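## Task

Using the manifest for hotel H1, arrange its plates so slot 1 holds B88, slots 2 and 3 hold nothing, slot 4 holds B33, slot 5 holds B38 and slot 6 holds B83. Every plate must be seated home in its slot with the ID label facing the front, and must stay there with no help from the robot. Finish by opening the gripper and backing the arm away.

## Robot and tools

Robot: one four-axis SCARA-type arm, so there is a single arm and a single gripper. Its joints run base outward: lift (0.000 to 0.550 m), shoulder (-2.000 to 2.000 rad), elbow (-2.800 to 2.800 rad), wrist yaw (-12.566 to 12.566 rad). The gripper stays level and cannot tilt; it only turns about vertical. Its fingers point along the gripper's +x axis and close along its y axis. The controlled point, end_effector_position, sits midway between the two rubber pads, roughly 2 to 3 cm back from the fingertips. Keep the elbow angle more than 0.4 rad away from 0, or the arm may fold and fault.

Scene frame: origin on the table top straight under the arm base, +z up, +y to the left when facing along +x. Reported positions are in metres; the printed hand position may be a little off, especially when reaching far.

Plate hotel H1 has 6 slots, slot 1 lowest. A plate counts as home when it rests flat on its shelf's two prongs, short end toward the front, behind both front pins and between the side pins. To read an ID, lay the plate flat in nest RD with well A1 in the nest corner marked A1; with nothing blocking the fixed scanner beside the nest, the result reports the ID. On a labelled plate, well A1 is at the labelled short end, in the corner opposite the labelled long side.

Tool execute_actions takes "actions", a list run in order; an empty list just returns state and images. Each action may have "rows", "steps", "until". "rows" is up to 15 rows, one per control step (1/30 s). Each row is 5 numbers, each in [-1, 1]: dx, dy, dz, rz, opening. dx, dy, dz, rz are an offset, in the gripper's own axes, from the gripper pose measured when the action began (for a call's first action, the last pose reported in this scene). Every row is relative to that same start pose, not to the prior row. Scale: 1.0 equals 0.6 m for dx/dy/dz and 180 degrees for rz; rz turns from +x toward +y. opening is absolute, not an offset: +1 fully open (0.140 m), -1 closed (still a 0.066 m gap). Full open to closed needs about 0.6 s or more. "steps" is an integer 1 to 450, at least the number of rows, default 15; after the last row the arm keeps heading to that row's target with that opening, so give big moves more steps. "until" stops the action at the first step where all listed device conditions hold (it does not halt motion). Only device is scanner, fields "code" (e.g. "b38", or ["!=","no_read"]) and "reads" (a number needs a comparison such as [">=", 1]; allowed: =, !=, <, <=, >, >=). Any bad value or name rejects the whole call before motion.

Each step the commanded pose is clipped to within 70 mm and 16 degrees of the measured pose, then damped inverse kinematics drives the joints. Joints share speed and acceleration limits and arrive together; reversing a move makes them stop together. After a long move the arm may still be short of target. A "pose unreachable" line means the clearance check changed or blocked the command; the arm then stops after a small distance until new rows arrive. Don't rely on holding to finish a cut-short move; send the remainder next action. "Hand target" is the pose the controller is currently heading for.

Results: end_effector_position (m) and end_effector_quat_wxyz in scene frame; Joint positions as lift (m), shoulder, elbow, wrist yaw (rad), then pad gap (m); grip_measured on the opening scale; scanner code (lower case, or no_read; never wrong) and reads (count of changes from no_read to an ID). Grip readings may be off up to about 1 mm, consistently within a scene. To hold a plate, command an opening below grip_measured: about 0.04 lower grips firmly, less grips lightly. Pad force limit near 18 N; a fast close can squeeze harder.

Tool zoom_image: "camera" is cam_head_left or cam_head_right (each 504x504), "region" is [x0, y0, x1, y1] in image pixels from top-left, at most 504 by 504; returns a closer view of the latest image.

Tool finished_scene: "scene" integer 1 or 2; ends that scene permanently and starts the next. Call only once the plates are placed, released and the arm is clear.

Cautions: ramp moves gently (e.g. grow dx/dy/dz by about 0.01 per row, 6 mm per step) so a held plate isn't shaken loose. Load limits: lift 52.2 N, shoulder 7.83 N m, elbow 3.91 N m, wrist yaw 1.3 N m, held weight included; hitting one stops the arm for 10 s and drops the rest of the call. Holding loads heats motors (warning from 85 °C, brakes at 100 °C until cooled). Occasional brief tugs on held parts or pushes on loose items may happen. Never knock or place anything off the table, and avoid drops, slips, slams and hard pushes. The robot holds its last command while the next reply is being composed.

Each tool is called after ">>>" by a JSON object that holds its "name" and its "arguments".

## Session

>>> {"name": "execute_actions", "arguments": {"actions": []}}

Scene clock: 0.00 s.
end_effector_position=(+0.6373, -0.2098, +0.2801) grip_measured=+1.00 end_effector_quat_wxyz=(+1.000, -0.000, -0.000, -0.023)
Joint positions: [ 0.275 -1.242 -1.64  -3.447  0.14 ]
Motor temperatures (°C, as the motors report them): [26 24 22 23]
Hand target: +0.637, -0.210, +0.280; +1.000, -0.000, -0.000, -0.023
scanner: code=no_read reads=0

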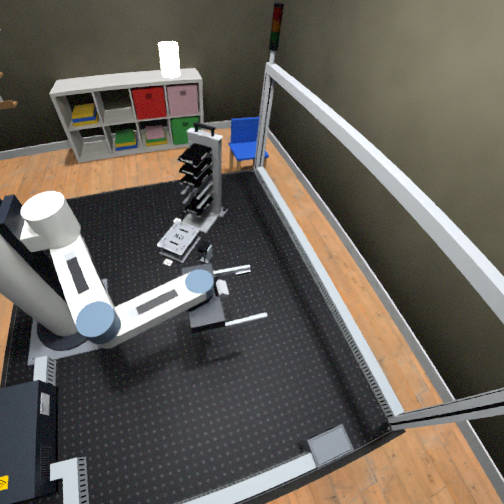

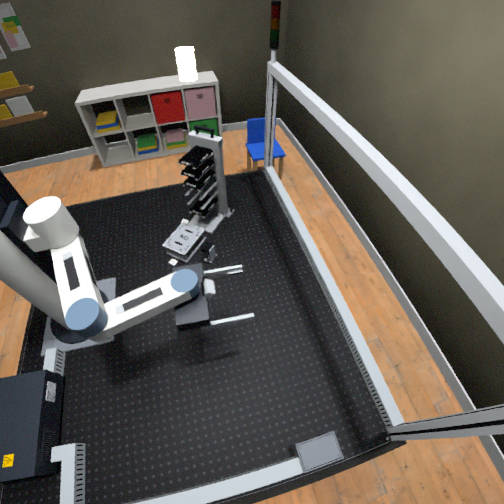

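>>> {"name": "zoom_image", "arguments": {"camera": "cam_head_left", "region": [150, 120, 250, 270]}}

>>> {"name": "zoom_image", "arguments": {"camera": "cam_head_right", "region": [150, 120, 250, 270]}}

>>> {"name": "zoom_image", "arguments": {"camera": "cam_head_left", "region": [170, 140, 230, 190]}}

>>> {"name": "zoom_image", "arguments": {"camera": "cam_head_left", "region": [170, 180, 230, 230]}}

Region (150, 120, 250, 270) of cam_head_left's 504x504 image, scaled by 3.360, with more detail than that image has.

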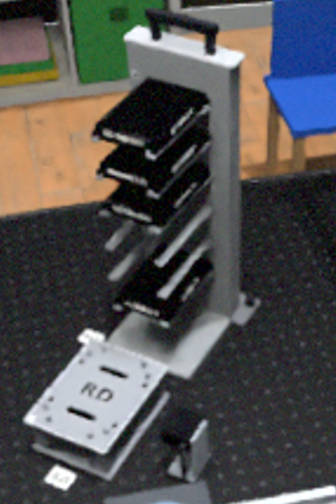

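Region (150, 120, 250, 270) of cam_head_right's 504x504 image, scaled by 3.360, with more detail than that image has.

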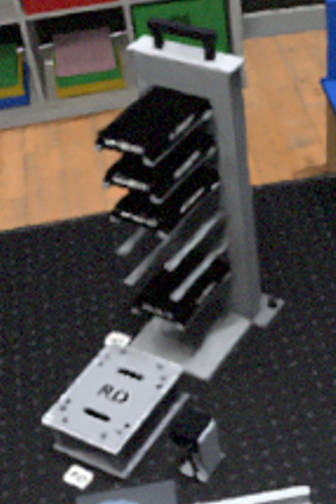

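Region (170, 140, 230, 190) of cam_head_left's 504x504 image, scaled by 8.400, with more detail than that image has.

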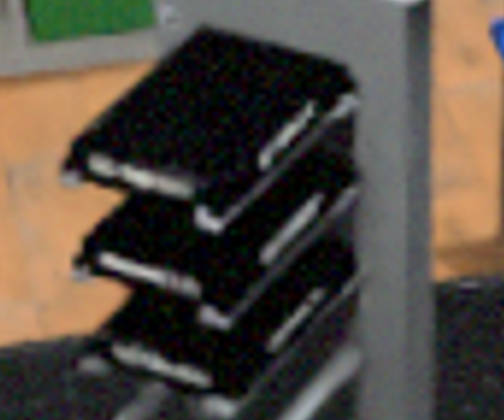

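Region (170, 180, 230, 230) of cam_head_left's 504x504 image, scaled by 8.400, with more detail than that image has.

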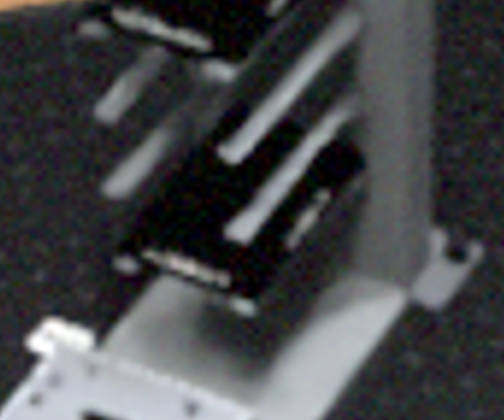

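>>> {"name": "execute_actions", "arguments": {"actions": [{"rows":[[-0.345,0.72,-0.2,0.276,0.2],[-0.345,0.72,-0.2,0.276,0.2],[-0.345,0.72,-0.2,0.276,0.2],[-0.345,0.72,-0.2,0.276,0.2]],"steps":120}]}}

>>> {"name": "zoom_image", "arguments": {"camera": "cam_head_left", "region": [130, 140, 250, 270]}}

>>> {"name": "zoom_image", "arguments": {"camera": "cam_head_right", "region": [130, 140, 250, 270]}}

Scene clock: 27.50 s.
end_effector_position=(+0.4505, +0.2312, +0.1601) grip_measured=+0.20 end_effector_quat_wxyz=(+0.917, -0.000, -0.000, +0.399)
Joint positions: [ 0.155 -0.352 -0.867 -4.243  0.11 ]
Motor temperatures (°C, as the motors report them): [26 24 22 23]
Hand target: +0.450, +0.231, +0.160; +0.917, -0.000, -0.000, +0.399
Off the commanded pose: 0.000 m, 0 deg.
scanner: code=no_read reads=0

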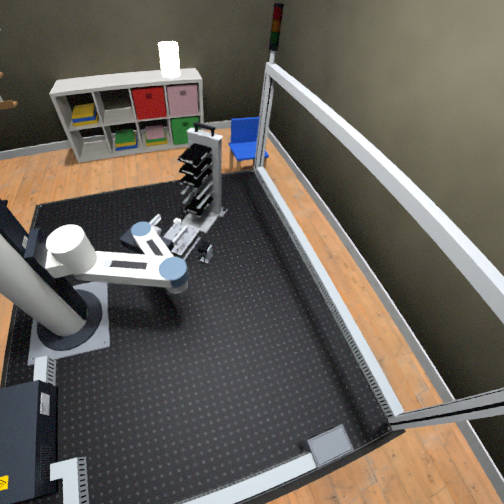

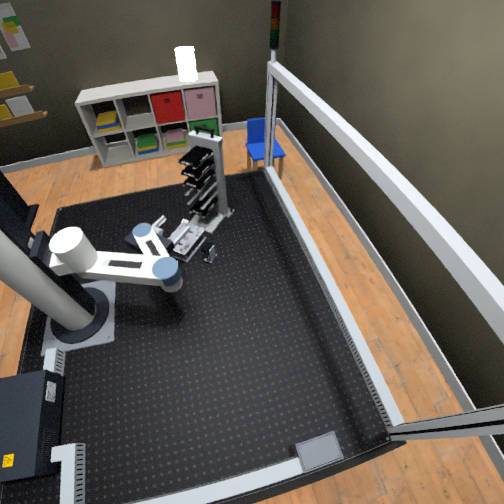

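Region (130, 140, 250, 270) of cam_head_left's 504x504 image, scaled by 3.877, with more detail than that image has; it fills the left 465 columns of this view, and the rest is white.

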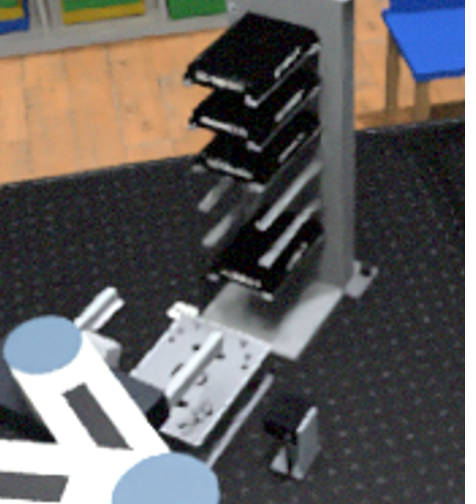

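Region (130, 140, 250, 270) of cam_head_right's 504x504 image, scaled by 3.877, with more detail than that image has; it fills the left 465 columns of this view, and the rest is white.

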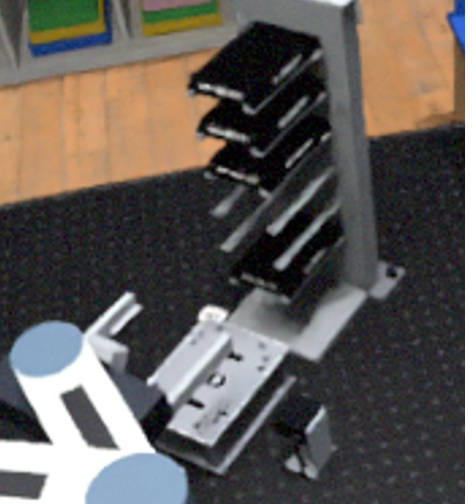

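>>> {"name": "execute_actions", "arguments": {"actions": [{"rows":[[0,0,0.363,0,0.5]],"steps":40},{"rows":[[0.194,0.014,0,-0.011,0.5]],"steps":45}]}}

>>> {"name": "zoom_image", "arguments": {"camera": "cam_head_left", "region": [150, 130, 230, 210]}}

>>> {"name": "zoom_image", "arguments": {"camera": "cam_head_right", "region": [150, 130, 230, 210]}}

>>> {"name": "zoom_image", "arguments": {"camera": "cam_head_right", "region": [155, 210, 225, 270]}}

Scene clock: 48.03 s.
end_effector_position=(+0.5237, +0.3222, +0.3779) grip_measured=+0.50 end_effector_quat_wxyz=(+0.924, -0.000, -0.000, +0.383)
Joint positions: [ 0.373 -0.054 -1.393 -4.05   0.122]
Motor temperatures (°C, as the motors report them): [26 24 22 23]
Hand target: +0.524, +0.322, +0.378; +0.924, -0.000, -0.000, +0.383
Off the commanded pose: 0.000 m, 0 deg.
scanner: code=no_read reads=0

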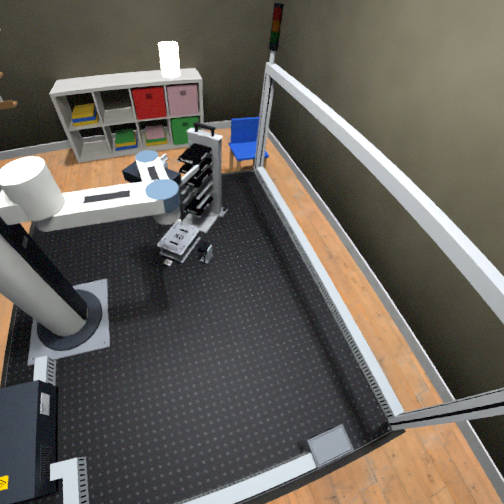

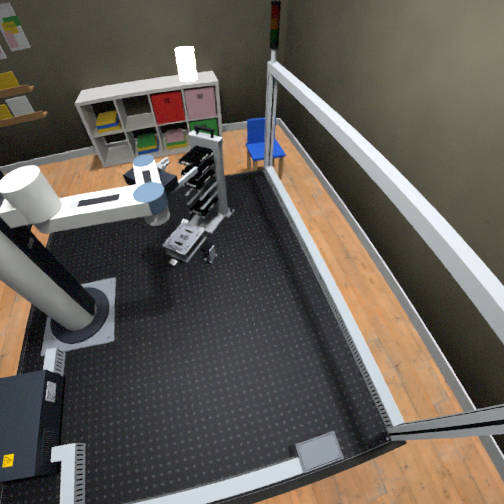

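Region (150, 130, 230, 210) of cam_head_left's 504x504 image, scaled by 6.300, with more detail than that image has.

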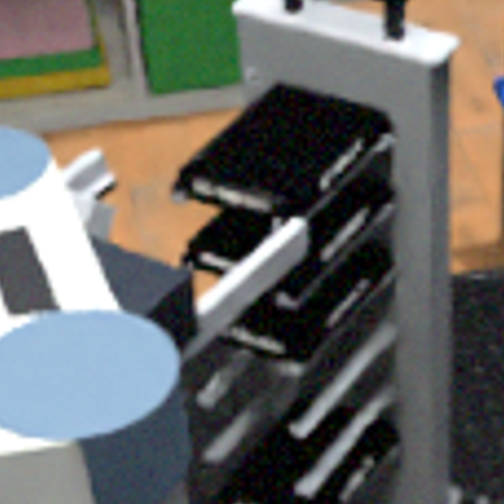

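Region (150, 130, 230, 210) of cam_head_right's 504x504 image, scaled by 6.300, with more detail than that image has.

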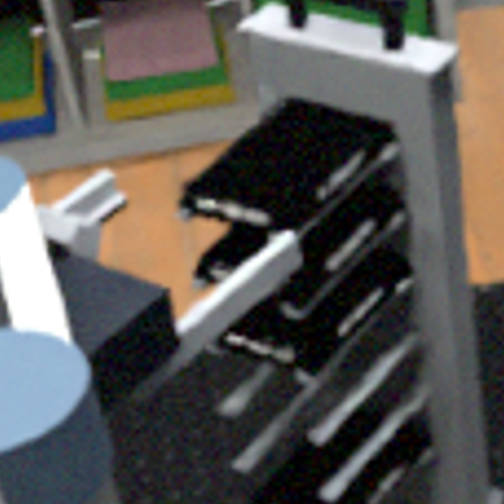

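Region (155, 210, 225, 270) of cam_head_right's 504x504 image, scaled by 7.200, with more detail than that image has; it fills the top 432 rows of this view, and the rest is white.

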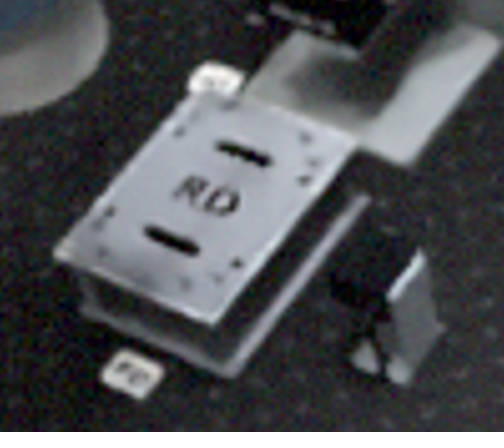

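>>> {"name": "execute_actions", "arguments": {"actions": [{"rows":[[0.03,0,0,0,0.5],[0.06,0,0,0,0.5],[0.09,0,0,0,0.5],[0.12,0,0,0,0.5],[0.16,0,0,0,0.5]],"steps":45}]}}

>>> {"name": "zoom_image", "arguments": {"camera": "cam_head_left", "region": [160, 125, 230, 195]}}

>>> {"name": "zoom_image", "arguments": {"camera": "cam_head_right", "region": [160, 125, 230, 195]}}

Scene clock: 54.97 s.
end_effector_position=(+0.5915, +0.3902, +0.3780) grip_measured=+0.50 end_effector_quat_wxyz=(+0.924, -0.000, -0.000, +0.383)
Joint positions: [ 0.373  0.198 -1.949 -3.745  0.122]
Motor temperatures (°C, as the motors report them): [26 24 22 23]
Hand target: +0.592, +0.390, +0.378; +0.924, -0.000, -0.000, +0.383
Off the commanded pose: 0.000 m, 0 deg.
scanner: code=no_read reads=0

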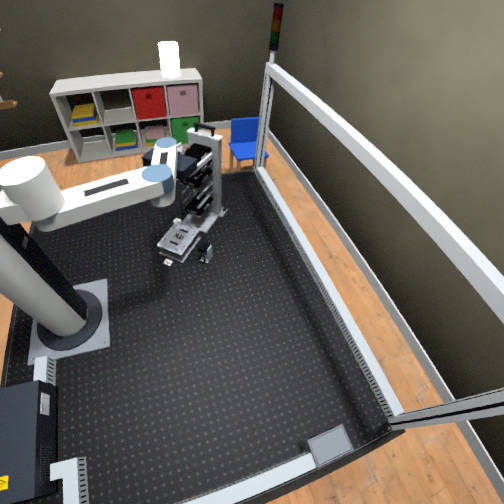

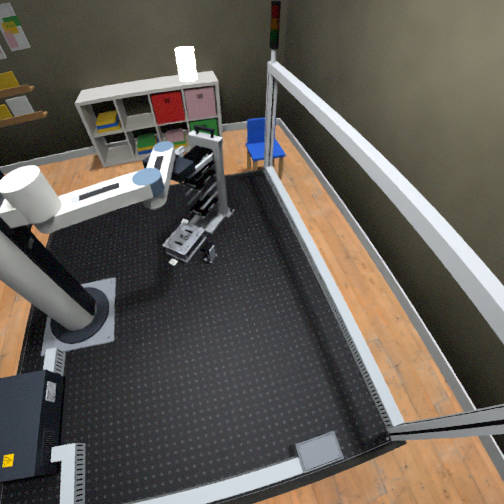

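Region (160, 125, 230, 195) of cam_head_left's 504x504 image, scaled by 7.200, with more detail than that image has.

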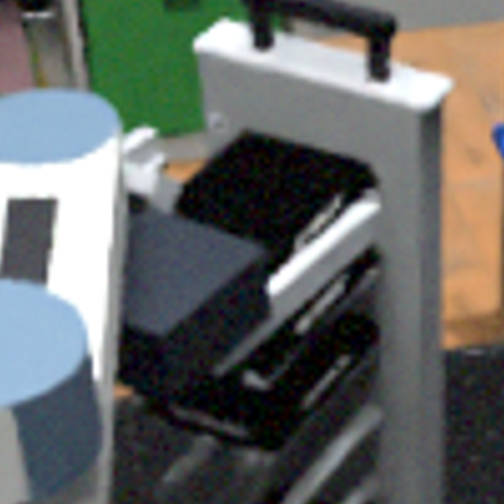

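Region (160, 125, 230, 195) of cam_head_right's 504x504 image, scaled by 7.200, with more detail than that image has.

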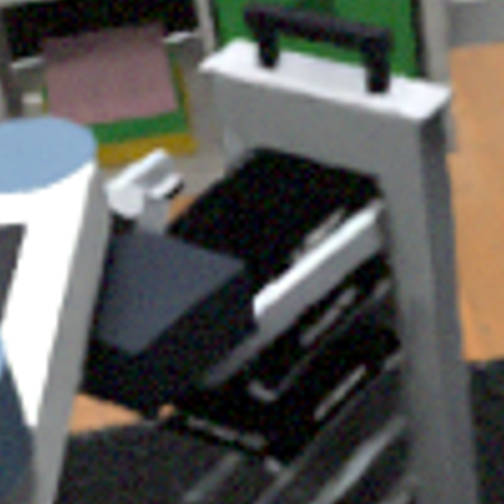

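>>> {"name": "execute_actions", "arguments": {"actions": [{"rows":[[0,0,0,0,-0.25]],"steps":25}]}}

>>> {"name": "zoom_image", "arguments": {"camera": "cam_head_left", "region": [160, 125, 230, 195]}}

>>> {"name": "zoom_image", "arguments": {"camera": "cam_head_right", "region": [160, 125, 230, 195]}}

Scene clock: 70.43 s.
end_effector_position=(+0.5996, +0.3840, +0.3780) grip_measured=-0.25 end_effector_quat_wxyz=(+0.930, -0.000, -0.000, +0.368)
Joint positions: [ 0.373  0.19  -1.96  -3.759  0.094]
Motor temperatures (°C, as the motors report them): [26 24 24 23]
Hand target: +0.597, +0.386, +0.378; +0.928, -0.000, -0.000, +0.373
Off the commanded pose: 0.010 m, 2 deg.
TORQUE FAULT: the external load on joint 3 (elbow) reached its load limit, and the arm stopped for 10 seconds. The arm's remaining commands of this call were not run. The arm holds where it stopped, with its grip as last carried out, and accepts commands again: back off and push less far. The arm stops again, at the same cost, whenever a joint's load reaches its limit.
scanner: code=no_read reads=0

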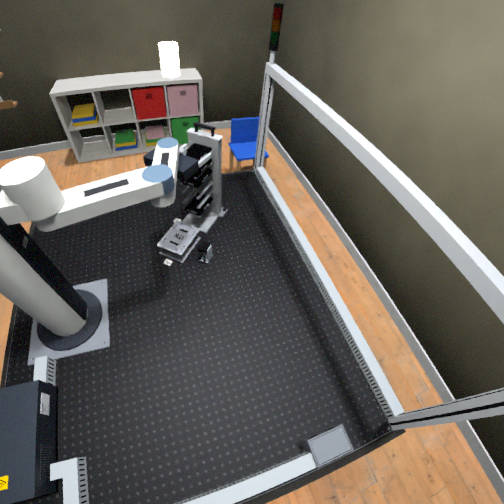

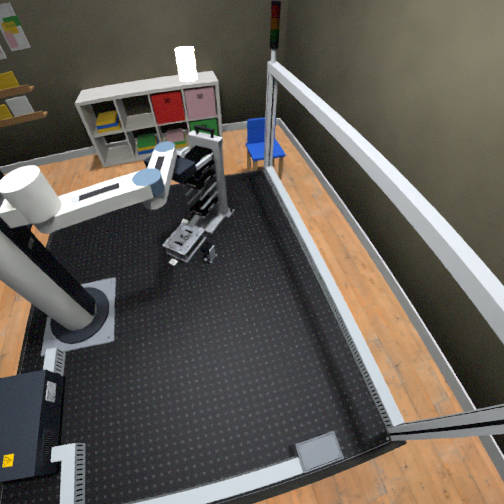

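Region (160, 125, 230, 195) of cam_head_left's 504x504 image, scaled by 7.200, with more detail than that image has.

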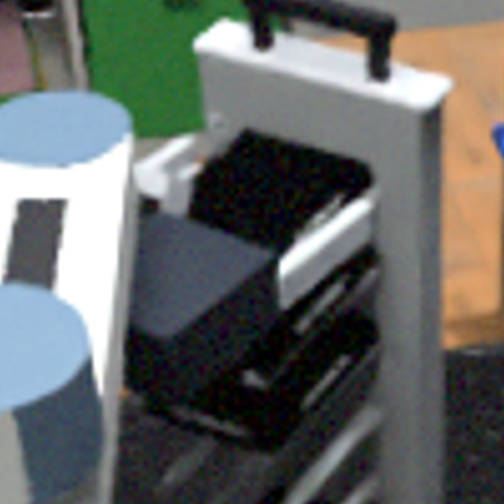

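Region (160, 125, 230, 195) of cam_head_right's 504x504 image, scaled by 7.200, with more detail than that image has.

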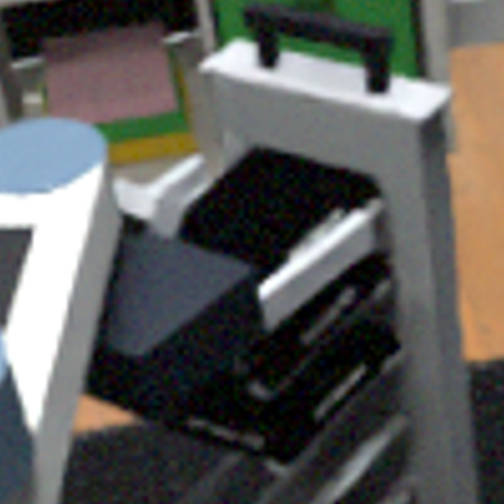

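>>> {"name": "execute_actions", "arguments": {"actions": [{"rows":[[0,0,0,0,0.2]],"steps":15},{"rows":[[-0.015,-0.005,0.02,0.03,0.2]],"steps":25},{"rows":[[0,0,0,0,-0.1]],"steps":15}]}}

>>> {"name": "zoom_image", "arguments": {"camera": "cam_head_left", "region": [160, 125, 230, 195]}}

>>> {"name": "zoom_image", "arguments": {"camera": "cam_head_right", "region": [160, 125, 230, 195]}}

Scene clock: 79.07 s.
end_effector_position=(+0.5954, +0.3753, +0.3900) grip_measured=-0.10 end_effector_quat_wxyz=(+0.912, -0.000, -0.000, +0.411)
Joint positions: [ 0.385  0.128 -1.908 -3.656  0.099]
Motor temperatures (°C, as the motors report them): [26 24 24 23]
Hand target: +0.595, +0.375, +0.390; +0.912, -0.000, -0.000, +0.411
Off the commanded pose: 0.000 m, 0 deg.
scanner: code=no_read reads=0

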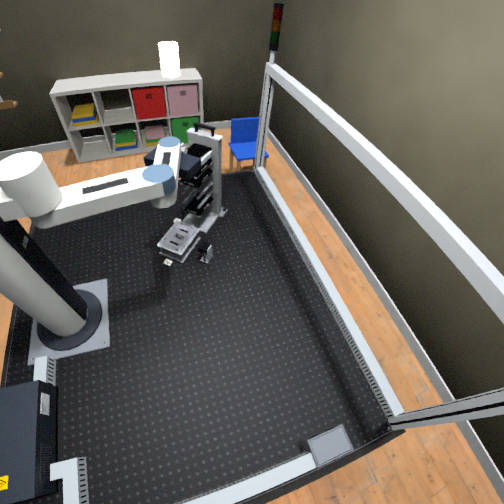

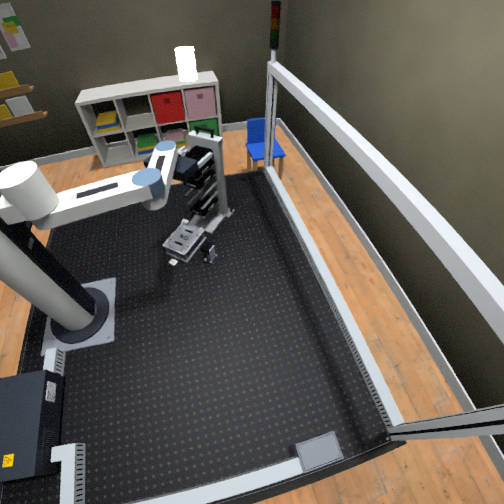

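Region (160, 125, 230, 195) of cam_head_left's 504x504 image, scaled by 7.200, with more detail than that image has.

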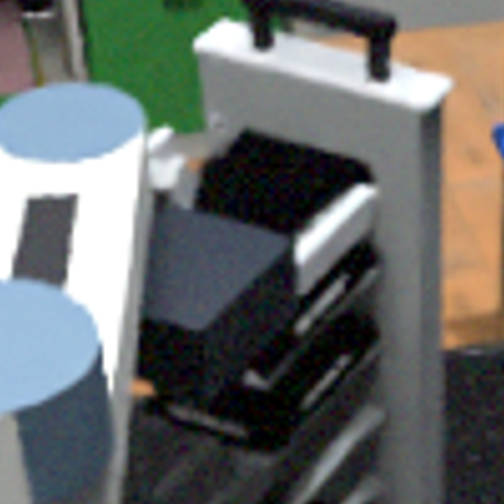

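Region (160, 125, 230, 195) of cam_head_right's 504x504 image, scaled by 7.200, with more detail than that image has.

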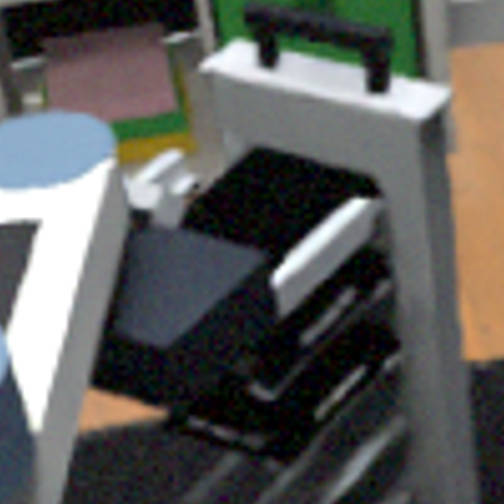

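Close in small increments; each action re-bases on measured pose, giving compliance.

>>> {"name": "execute_actions", "arguments": {"actions": [{"rows":[[0,0,0,0,-0.15]],"steps":6},{"rows":[[0,0,0,0,-0.2]],"steps":6},{"rows":[[0,0,0,0,-0.24]],"steps":6},{"rows":[[0,0,0,0,-0.28]],"steps":6},{"rows":[[0,0,0,0,-0.32]],"steps":6},{"rows":[[0,0,0,0,-0.36]],"steps":6},{"rows":[[0,0,0,0,-0.4]],"steps":6},{"rows":[[0,0,0,0,-0.44]],"steps":6},{"rows":[[0,0,0,0,-0.48]],"steps":6},{"rows":[[0,0,0,0,-0.52]],"steps":10}]}}

>>> {"name": "zoom_image", "arguments": {"camera": "cam_head_right", "region": [160, 125, 230, 195]}}

Scene clock: 88.33 s.
end_effector_position=(+0.5954, +0.3753, +0.3900) grip_measured=-0.52 end_effector_quat_wxyz=(+0.912, -0.000, -0.000, +0.411)
Joint positions: [ 0.385  0.128 -1.908 -3.656  0.084]
Motor temperatures (°C, as the motors report them): [26 24 23 23]
Hand target: +0.595, +0.375, +0.390; +0.912, -0.000, -0.000, +0.411
Off the commanded pose: 0.000 m, 0 deg.
scanner: code=no_read reads=0

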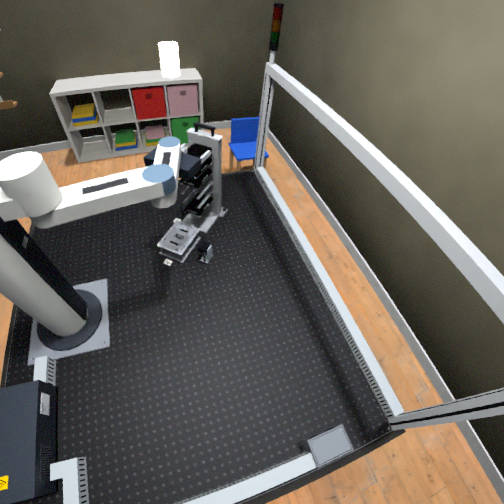

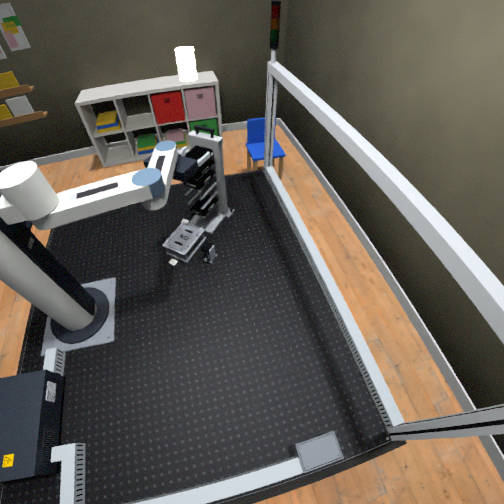

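Region (160, 125, 230, 195) of cam_head_right's 504x504 image, scaled by 7.200, with more detail than that image has.

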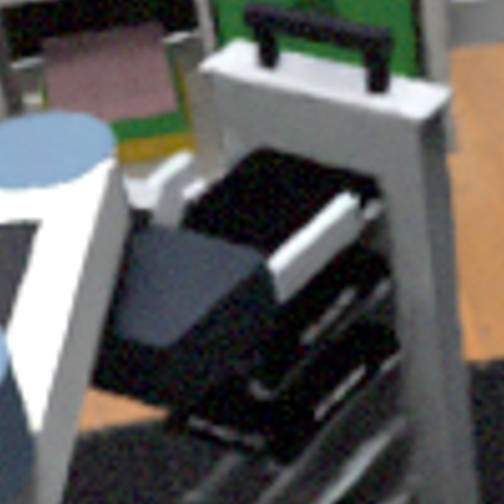

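>>> {"name": "execute_actions", "arguments": {"actions": [{"rows":[[0,0,0,0,-0.55]],"steps":6},{"rows":[[0,0,0,0,-0.58]],"steps":6},{"rows":[[0,0,0,0,-0.61]],"steps":6},{"rows":[[0,0,0,0,-0.65]],"steps":10}]}}

Scene clock: 92.57 s.
end_effector_position=(+0.5953, +0.3754, +0.3900) grip_measured=-0.56 end_effector_quat_wxyz=(+0.912, -0.000, -0.000, +0.411)
Joint positions: [ 0.385  0.128 -1.908 -3.656  0.082]
Motor temperatures (°C, as the motors report them): [26 24 23 23]
Hand target: +0.595, +0.375, +0.390; +0.912, -0.000, -0.000, +0.411
Off the commanded pose: 0.000 m, 0 deg.
scanner: code=no_read reads=0

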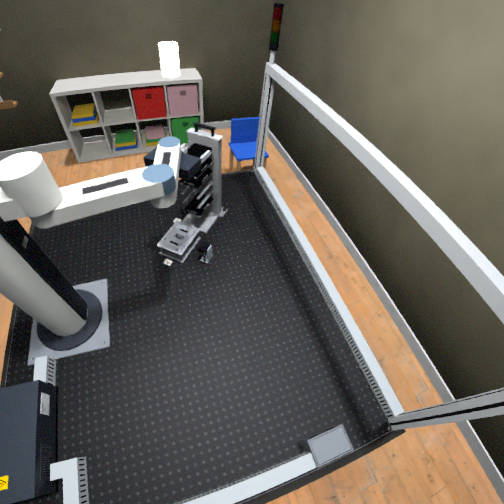

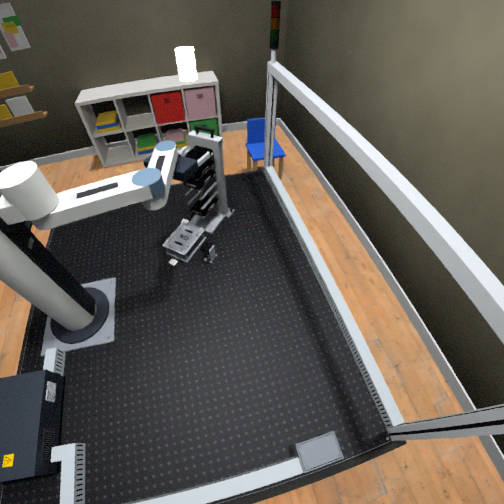

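>>> {"name": "execute_actions", "arguments": {"actions": [{"rows":[[0,0,0.005,0,-0.62],[0,0,0.01,0,-0.62],[0,0,0.015,0,-0.62],[0,0,0.02,0,-0.62],[0,0,0.025,0,-0.62]],"steps":20},{"rows":[[-0.01,0,0,0,-0.62],[-0.02,0,0,0,-0.62],[-0.035,0,0,0,-0.62],[-0.05,0,0,0,-0.62],[-0.07,0,0,0,-0.62],[-0.09,0,0,0,-0.62],[-0.11,0,0,0,-0.62],[-0.13,0,0,0,-0.62],[-0.15,0,0,0,-0.62],[-0.17,0,0,0,-0.62],[-0.19,0,0,0,-0.62],[-0.21,0,0,0,-0.62],[-0.23,0,0,0,-0.62],[-0.26,0,0,0,-0.62],[-0.285,0,0,0,-0.62]],"steps":45},{"rows":[[0,0,-0.01,0,-0.62],[0,0,-0.03,0,-0.62],[0,0,-0.06,0,-0.62],[0,0,-0.49,0,-0.62]],"steps":50}]}}

>>> {"name": "zoom_image", "arguments": {"camera": "cam_head_right", "region": [155, 210, 225, 270]}}

>>> {"name": "zoom_image", "arguments": {"camera": "cam_head_left", "region": [150, 205, 220, 265]}}

Scene clock: 108.43 s.
end_effector_position=(+0.4819, +0.2473, +0.1109) grip_measured=-0.56 end_effector_quat_wxyz=(+0.912, -0.000, -0.000, +0.411)
Joint positions: [ 0.106 -0.336 -1.024 -4.075  0.082]
Motor temperatures (°C, as the motors report them): [26 24 23 23]
Hand target: +0.482, +0.247, +0.111; +0.912, -0.000, -0.000, +0.411
Off the commanded pose: 0.000 m, 0 deg.
scanner: code=no_read reads=0

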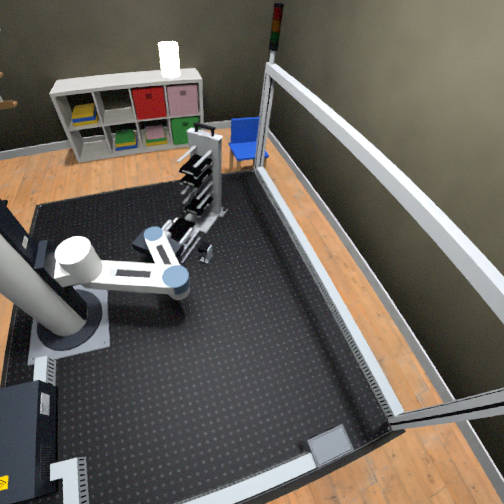

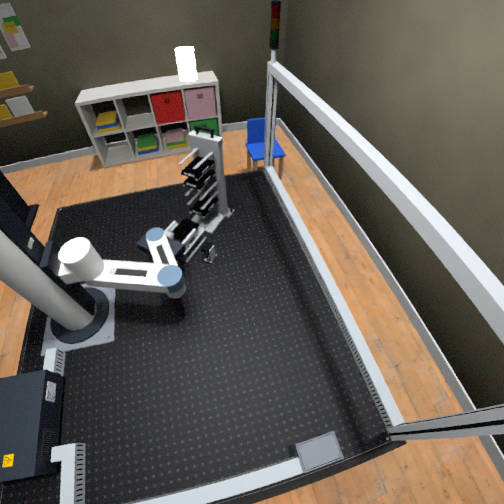

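Region (155, 210, 225, 270) of cam_head_right's 504x504 image, scaled by 7.200, with more detail than that image has; it fills the top 432 rows of this view, and the rest is white.

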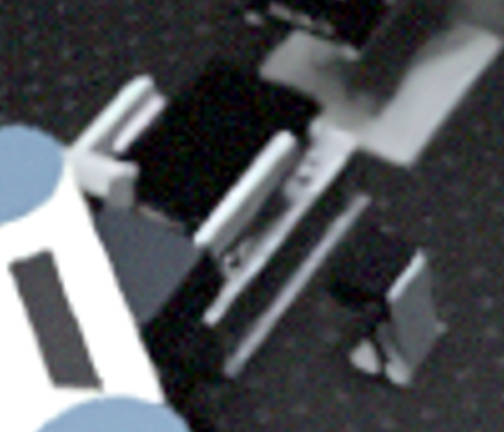

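Region (150, 205, 220, 265) of cam_head_left's 504x504 image, scaled by 7.200, with more detail than that image has; it fills the top 432 rows of this view, and the rest is white.

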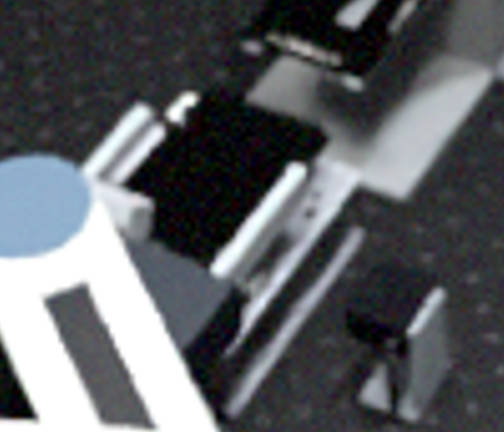

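>>> {"name": "execute_actions", "arguments": {"actions": [{"rows":[[-0.005,0,-0.01,0.005,-0.62],[-0.01,0.003,-0.02,0.01,-0.62],[-0.015,0.005,-0.04,0.012,-0.62]],"steps":25}]}}

>>> {"name": "zoom_image", "arguments": {"camera": "cam_head_right", "region": [155, 210, 225, 270]}}

>>> {"name": "zoom_image", "arguments": {"camera": "cam_head_left", "region": [150, 205, 220, 265]}}

Scene clock: 115.60 s.
end_effector_position=(+0.4754, +0.2420, +0.0875) grip_measured=-0.56 end_effector_quat_wxyz=(+0.905, -0.000, -0.000, +0.425)
Joint positions: [ 0.082 -0.367 -0.993 -4.044  0.082]
Motor temperatures (°C, as the motors report them): [26 24 23 23]
Hand target: +0.474, +0.242, +0.087; +0.904, -0.000, -0.000, +0.428
Off the commanded pose: 0.002 m, 0 deg.
scanner: code=no_read reads=0

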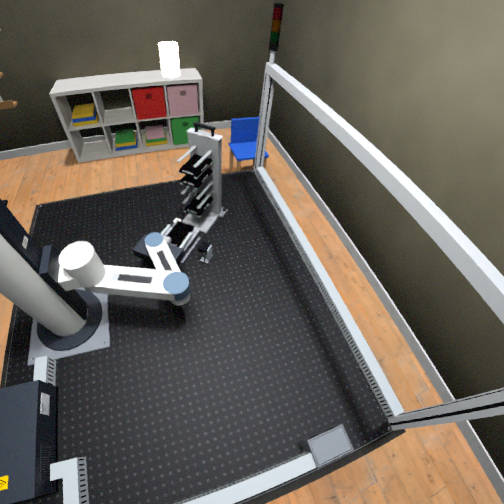

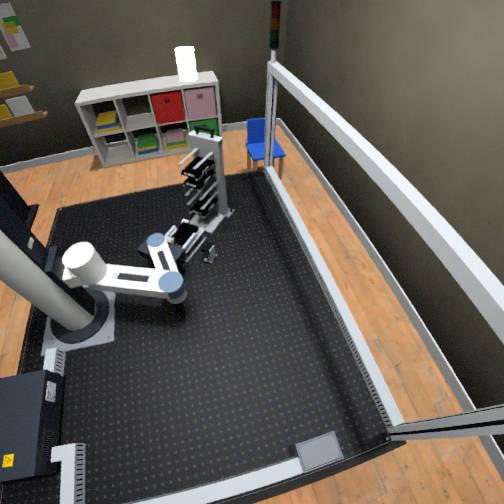

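Region (155, 210, 225, 270) of cam_head_right's 504x504 image, scaled by 7.200, with more detail than that image has; it fills the top 432 rows of this view, and the rest is white.

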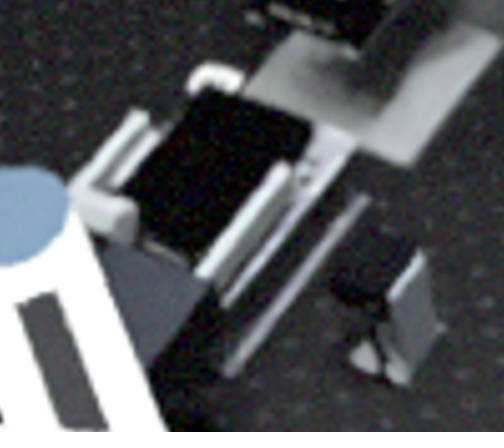

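Region (150, 205, 220, 265) of cam_head_left's 504x504 image, scaled by 7.200, with more detail than that image has; it fills the top 432 rows of this view, and the rest is white.

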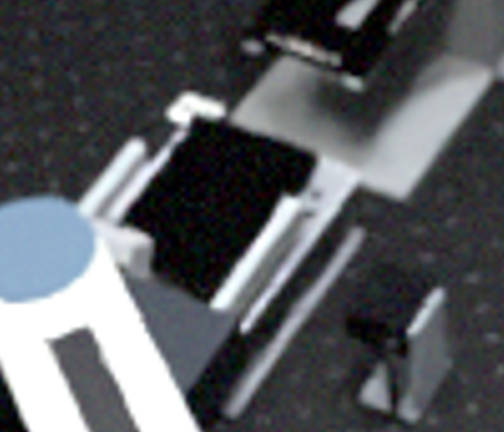

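>>> {"name": "execute_actions", "arguments": {"actions": [{"rows":[[0,0,0.012,0,-0.62]],"steps":15},{"rows":[[-0.009,-0.013,0,0.003,-0.62]],"steps":20},{"rows":[[0,0,-0.003,0,-0.62],[0,0,-0.006,0,-0.62],[0,0,-0.009,0,-0.62],[0,0,-0.012,0,-0.62],[0,0,-0.016,0,-0.62]],"steps":20}]}}

>>> {"name": "zoom_image", "arguments": {"camera": "cam_head_right", "region": [170, 215, 212, 251]}}

>>> {"name": "zoom_image", "arguments": {"camera": "cam_head_left", "region": [162, 215, 204, 251]}}

Scene clock: 133.77 s.
end_effector_position=(+0.4783, +0.2332, +0.0879) grip_measured=-0.55 end_effector_quat_wxyz=(+0.903, -0.000, -0.000, +0.429)
Joint positions: [ 0.083 -0.41  -0.985 -4.001  0.082]
Motor temperatures (°C, as the motors report them): [25 24 23 23]
Hand target: +0.478, +0.233, +0.087; +0.903, -0.000, -0.000, +0.429
Off the commanded pose: 0.003 m, 0 deg.
TORQUE FAULT: the external load on joint 1 (lift) reached its load limit, and the arm stopped for 10 seconds. The arm's remaining commands of this call were not run. The arm holds where it stopped, with its grip as last carried out, and accepts commands again: back off and push less far. The arm stops again, at the same cost, whenever a joint's load reaches its limit.
scanner: code=no_read reads=0

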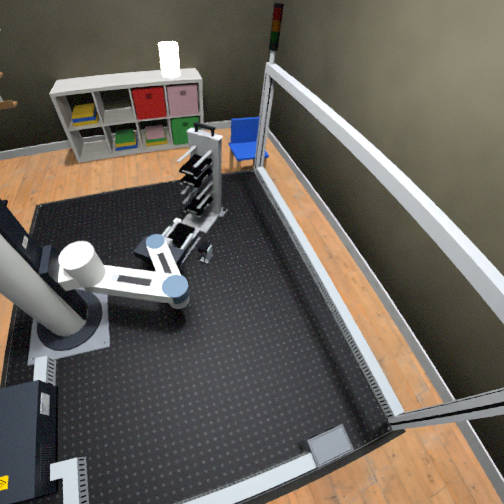

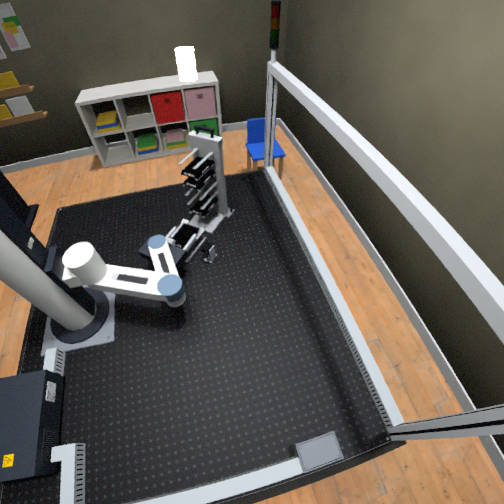

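Region (170, 215, 212, 251) of cam_head_right's 504x504 image, scaled by 12.000, with more detail than that image has; it fills the top 432 rows of this view, and the rest is white.

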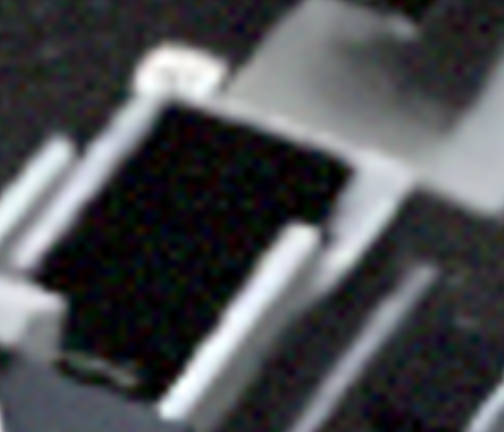

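Region (162, 215, 204, 251) of cam_head_left's 504x504 image, scaled by 12.000, with more detail than that image has; it fills the top 432 rows of this view, and the rest is white.

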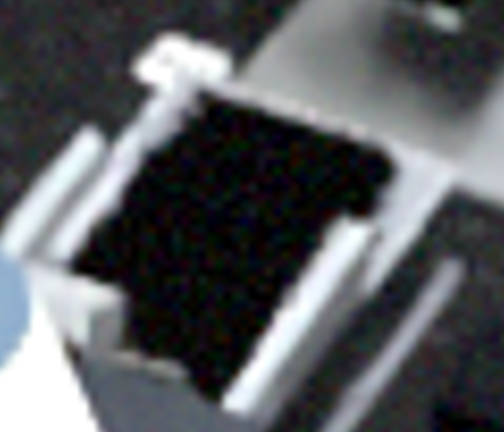

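>>> {"name": "execute_actions", "arguments": {"actions": [{"rows":[[0,0,0.002,0,-0.1]],"steps":15},{"rows":[[0,0,0.4,0,-0.1]],"steps":40}]}}

>>> {"name": "zoom_image", "arguments": {"camera": "cam_head_right", "region": [155, 210, 225, 270]}}

>>> {"name": "zoom_image", "arguments": {"camera": "cam_head_left", "region": [150, 205, 220, 265]}}

Scene clock: 141.33 s.
end_effector_position=(+0.4782, +0.2333, +0.3292) grip_measured=-0.10 end_effector_quat_wxyz=(+0.903, -0.000, -0.000, +0.429)
Joint positions: [ 0.324 -0.41  -0.985 -4.001  0.099]
Motor temperatures (°C, as the motors report them): [25 24 23 23]
Hand target: +0.478, +0.233, +0.329; +0.903, -0.000, -0.000, +0.429
Off the commanded pose: 0.000 m, 0 deg.
scanner: code=b38 reads=1

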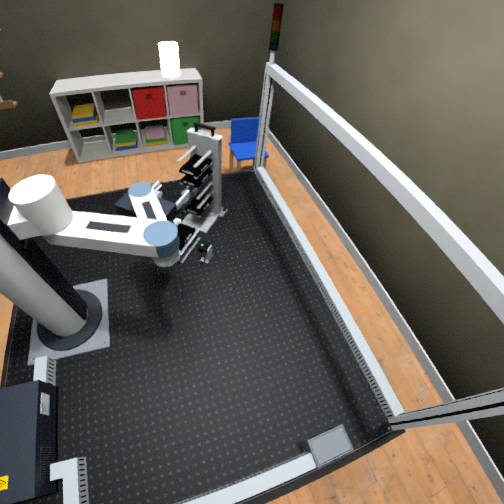

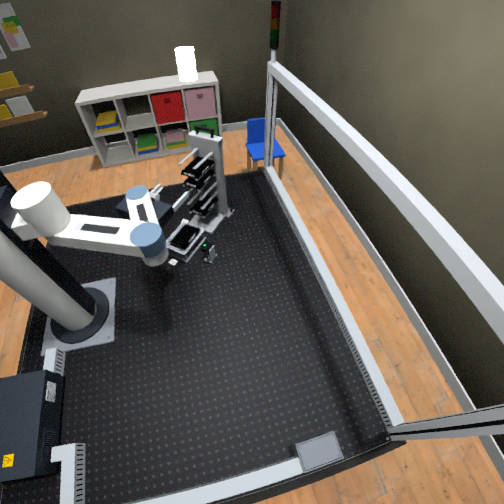

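Region (155, 210, 225, 270) of cam_head_right's 504x504 image, scaled by 7.200, with more detail than that image has; it fills the top 432 rows of this view, and the rest is white.

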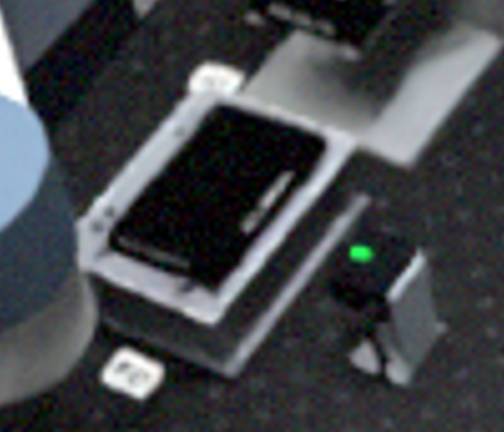

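Region (150, 205, 220, 265) of cam_head_left's 504x504 image, scaled by 7.200, with more detail than that image has; it fills the top 432 rows of this view, and the rest is white.

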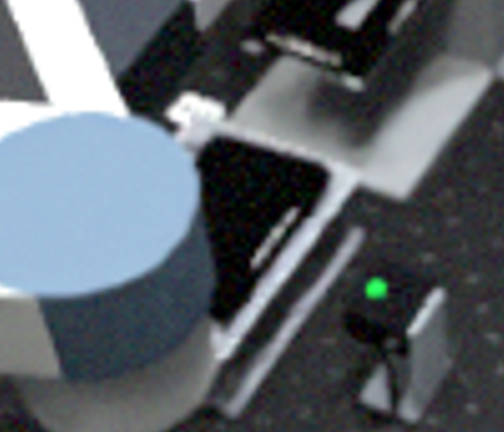

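>>> {"name": "execute_actions", "arguments": {"actions": [{"rows":[[0.022,0.01,0.011,-0.0128,-0.1]],"steps":20},{"rows":[[0.05,0,0,0,-0.1],[0.1,0,0,0,-0.1],[0.15,0,0,0,-0.1],[0.285,0,0,0,-0.1]],"steps":45},{"rows":[[0,0,0,0,-0.3]],"steps":8},{"rows":[[0,0,0,0,-0.36]],"steps":6},{"rows":[[0,0,0,0,-0.42]],"steps":6},{"rows":[[0,0,0,0,-0.48]],"steps":6},{"rows":[[0,0,0,0,-0.53]],"steps":6},{"rows":[[0,0,0,0,-0.57]],"steps":6},{"rows":[[0,0,0,0,-0.62]],"steps":10}]}}

>>> {"name": "zoom_image", "arguments": {"camera": "cam_head_right", "region": [160, 135, 230, 205]}}

Scene clock: 154.33 s.
end_effector_position=(+0.5950, +0.3756, +0.3358) grip_measured=-0.56 end_effector_quat_wxyz=(+0.912, -0.000, -0.000, +0.411)
Joint positions: [ 0.331  0.128 -1.907 -3.657  0.082]
Motor temperatures (°C, as the motors report them): [26 24 23 23]
Hand target: +0.595, +0.376, +0.336; +0.912, -0.000, -0.000, +0.411
Off the commanded pose: 0.000 m, 0 deg.
scanner: code=b38 reads=1

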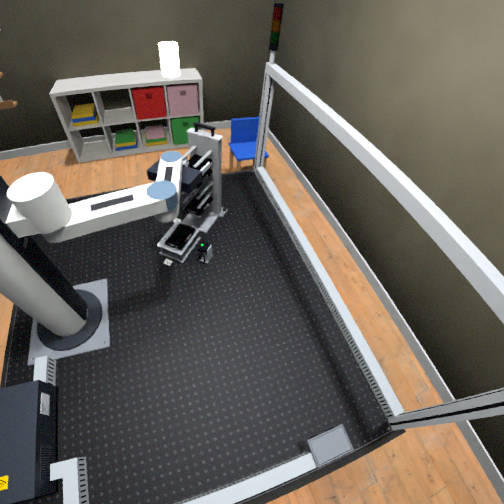

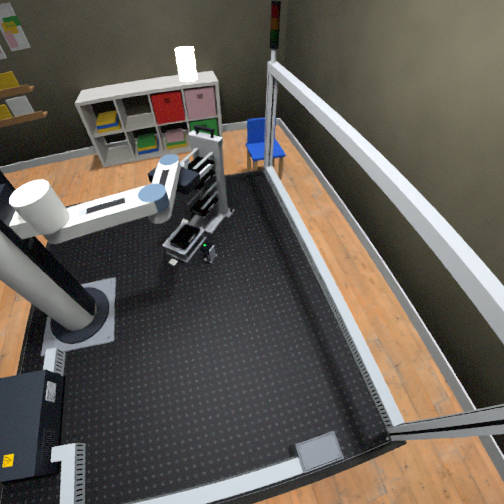

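Region (160, 135, 230, 205) of cam_head_right's 504x504 image, scaled by 7.200, with more detail than that image has.

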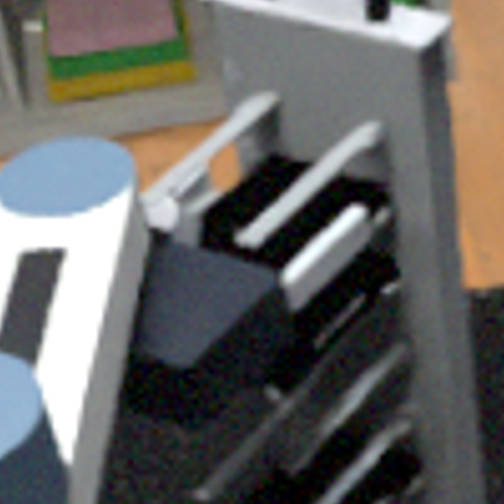

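>>> {"name": "execute_actions", "arguments": {"actions": [{"rows":[[0,0,0.005,0,-0.62],[0,0,0.012,0,-0.62],[0,0,0.02,0,-0.62]],"steps":15},{"rows":[[-0.01,0,0,0,-0.62],[-0.02,0,0,0,-0.62],[-0.04,0,0,0,-0.62],[-0.07,0,0,0,-0.62],[-0.1,0,0,0,-0.62],[-0.25,0,0,0,-0.62]],"steps":40},{"rows":[[0,0,0.01,0,-0.62],[0,0,0.03,0,-0.62],[0,0,0.092,0,-0.62]],"steps":22},{"rows":[[0.01,0,0,0,-0.62],[0.02,0,0,0,-0.62],[0.04,0,0,0,-0.62],[0.07,0,0,0,-0.62],[0.1,0,0,0,-0.62],[0.25,0,0,0,-0.62]],"steps":40},{"rows":[[0,0,-0.004,0,-0.62],[0,0,-0.008,0,-0.62],[0,0,-0.012,0,-0.62],[0,0,-0.016,0,-0.62],[0,0,-0.02,0,-0.62]],"steps":18},{"rows":[[0,0,0,0,-0.1]],"steps":15}]}}

>>> {"name": "zoom_image", "arguments": {"camera": "cam_head_left", "region": [150, 212, 210, 262]}}

Scene clock: 169.30 s.
end_effector_position=(+0.5949, +0.3757, +0.3910) grip_measured=-0.10 end_effector_quat_wxyz=(+0.911, -0.000, -0.000, +0.411)
Joint positions: [ 0.386  0.128 -1.907 -3.657  0.099]
Motor temperatures (°C, as the motors report them): [26 24 22 23]
Hand target: +0.595, +0.376, +0.391; +0.911, -0.000, -0.000, +0.411
Off the commanded pose: 0.000 m, 0 deg.
scanner: code=b38 reads=1

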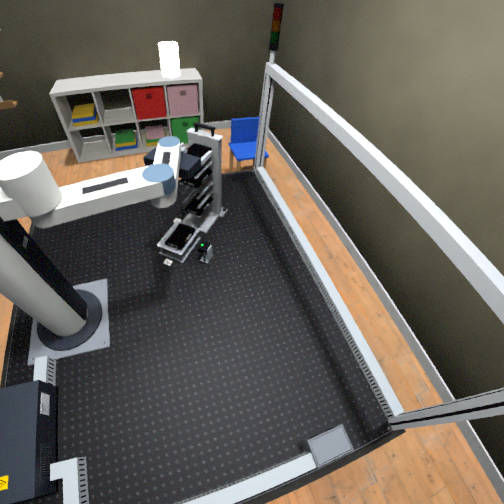

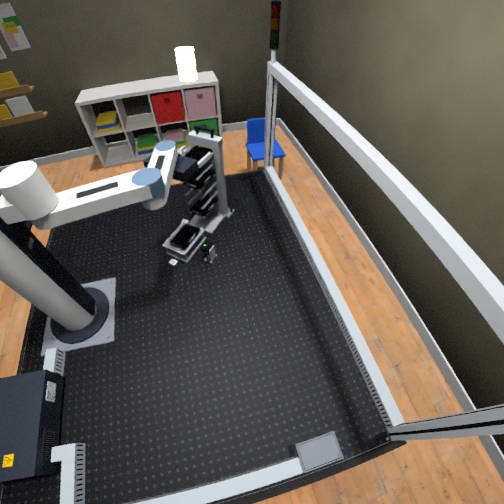

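Region (150, 212, 210, 262) of cam_head_left's 504x504 image, scaled by 8.400, with more detail than that image has.

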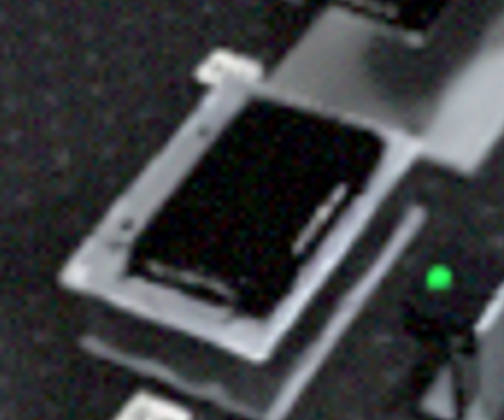

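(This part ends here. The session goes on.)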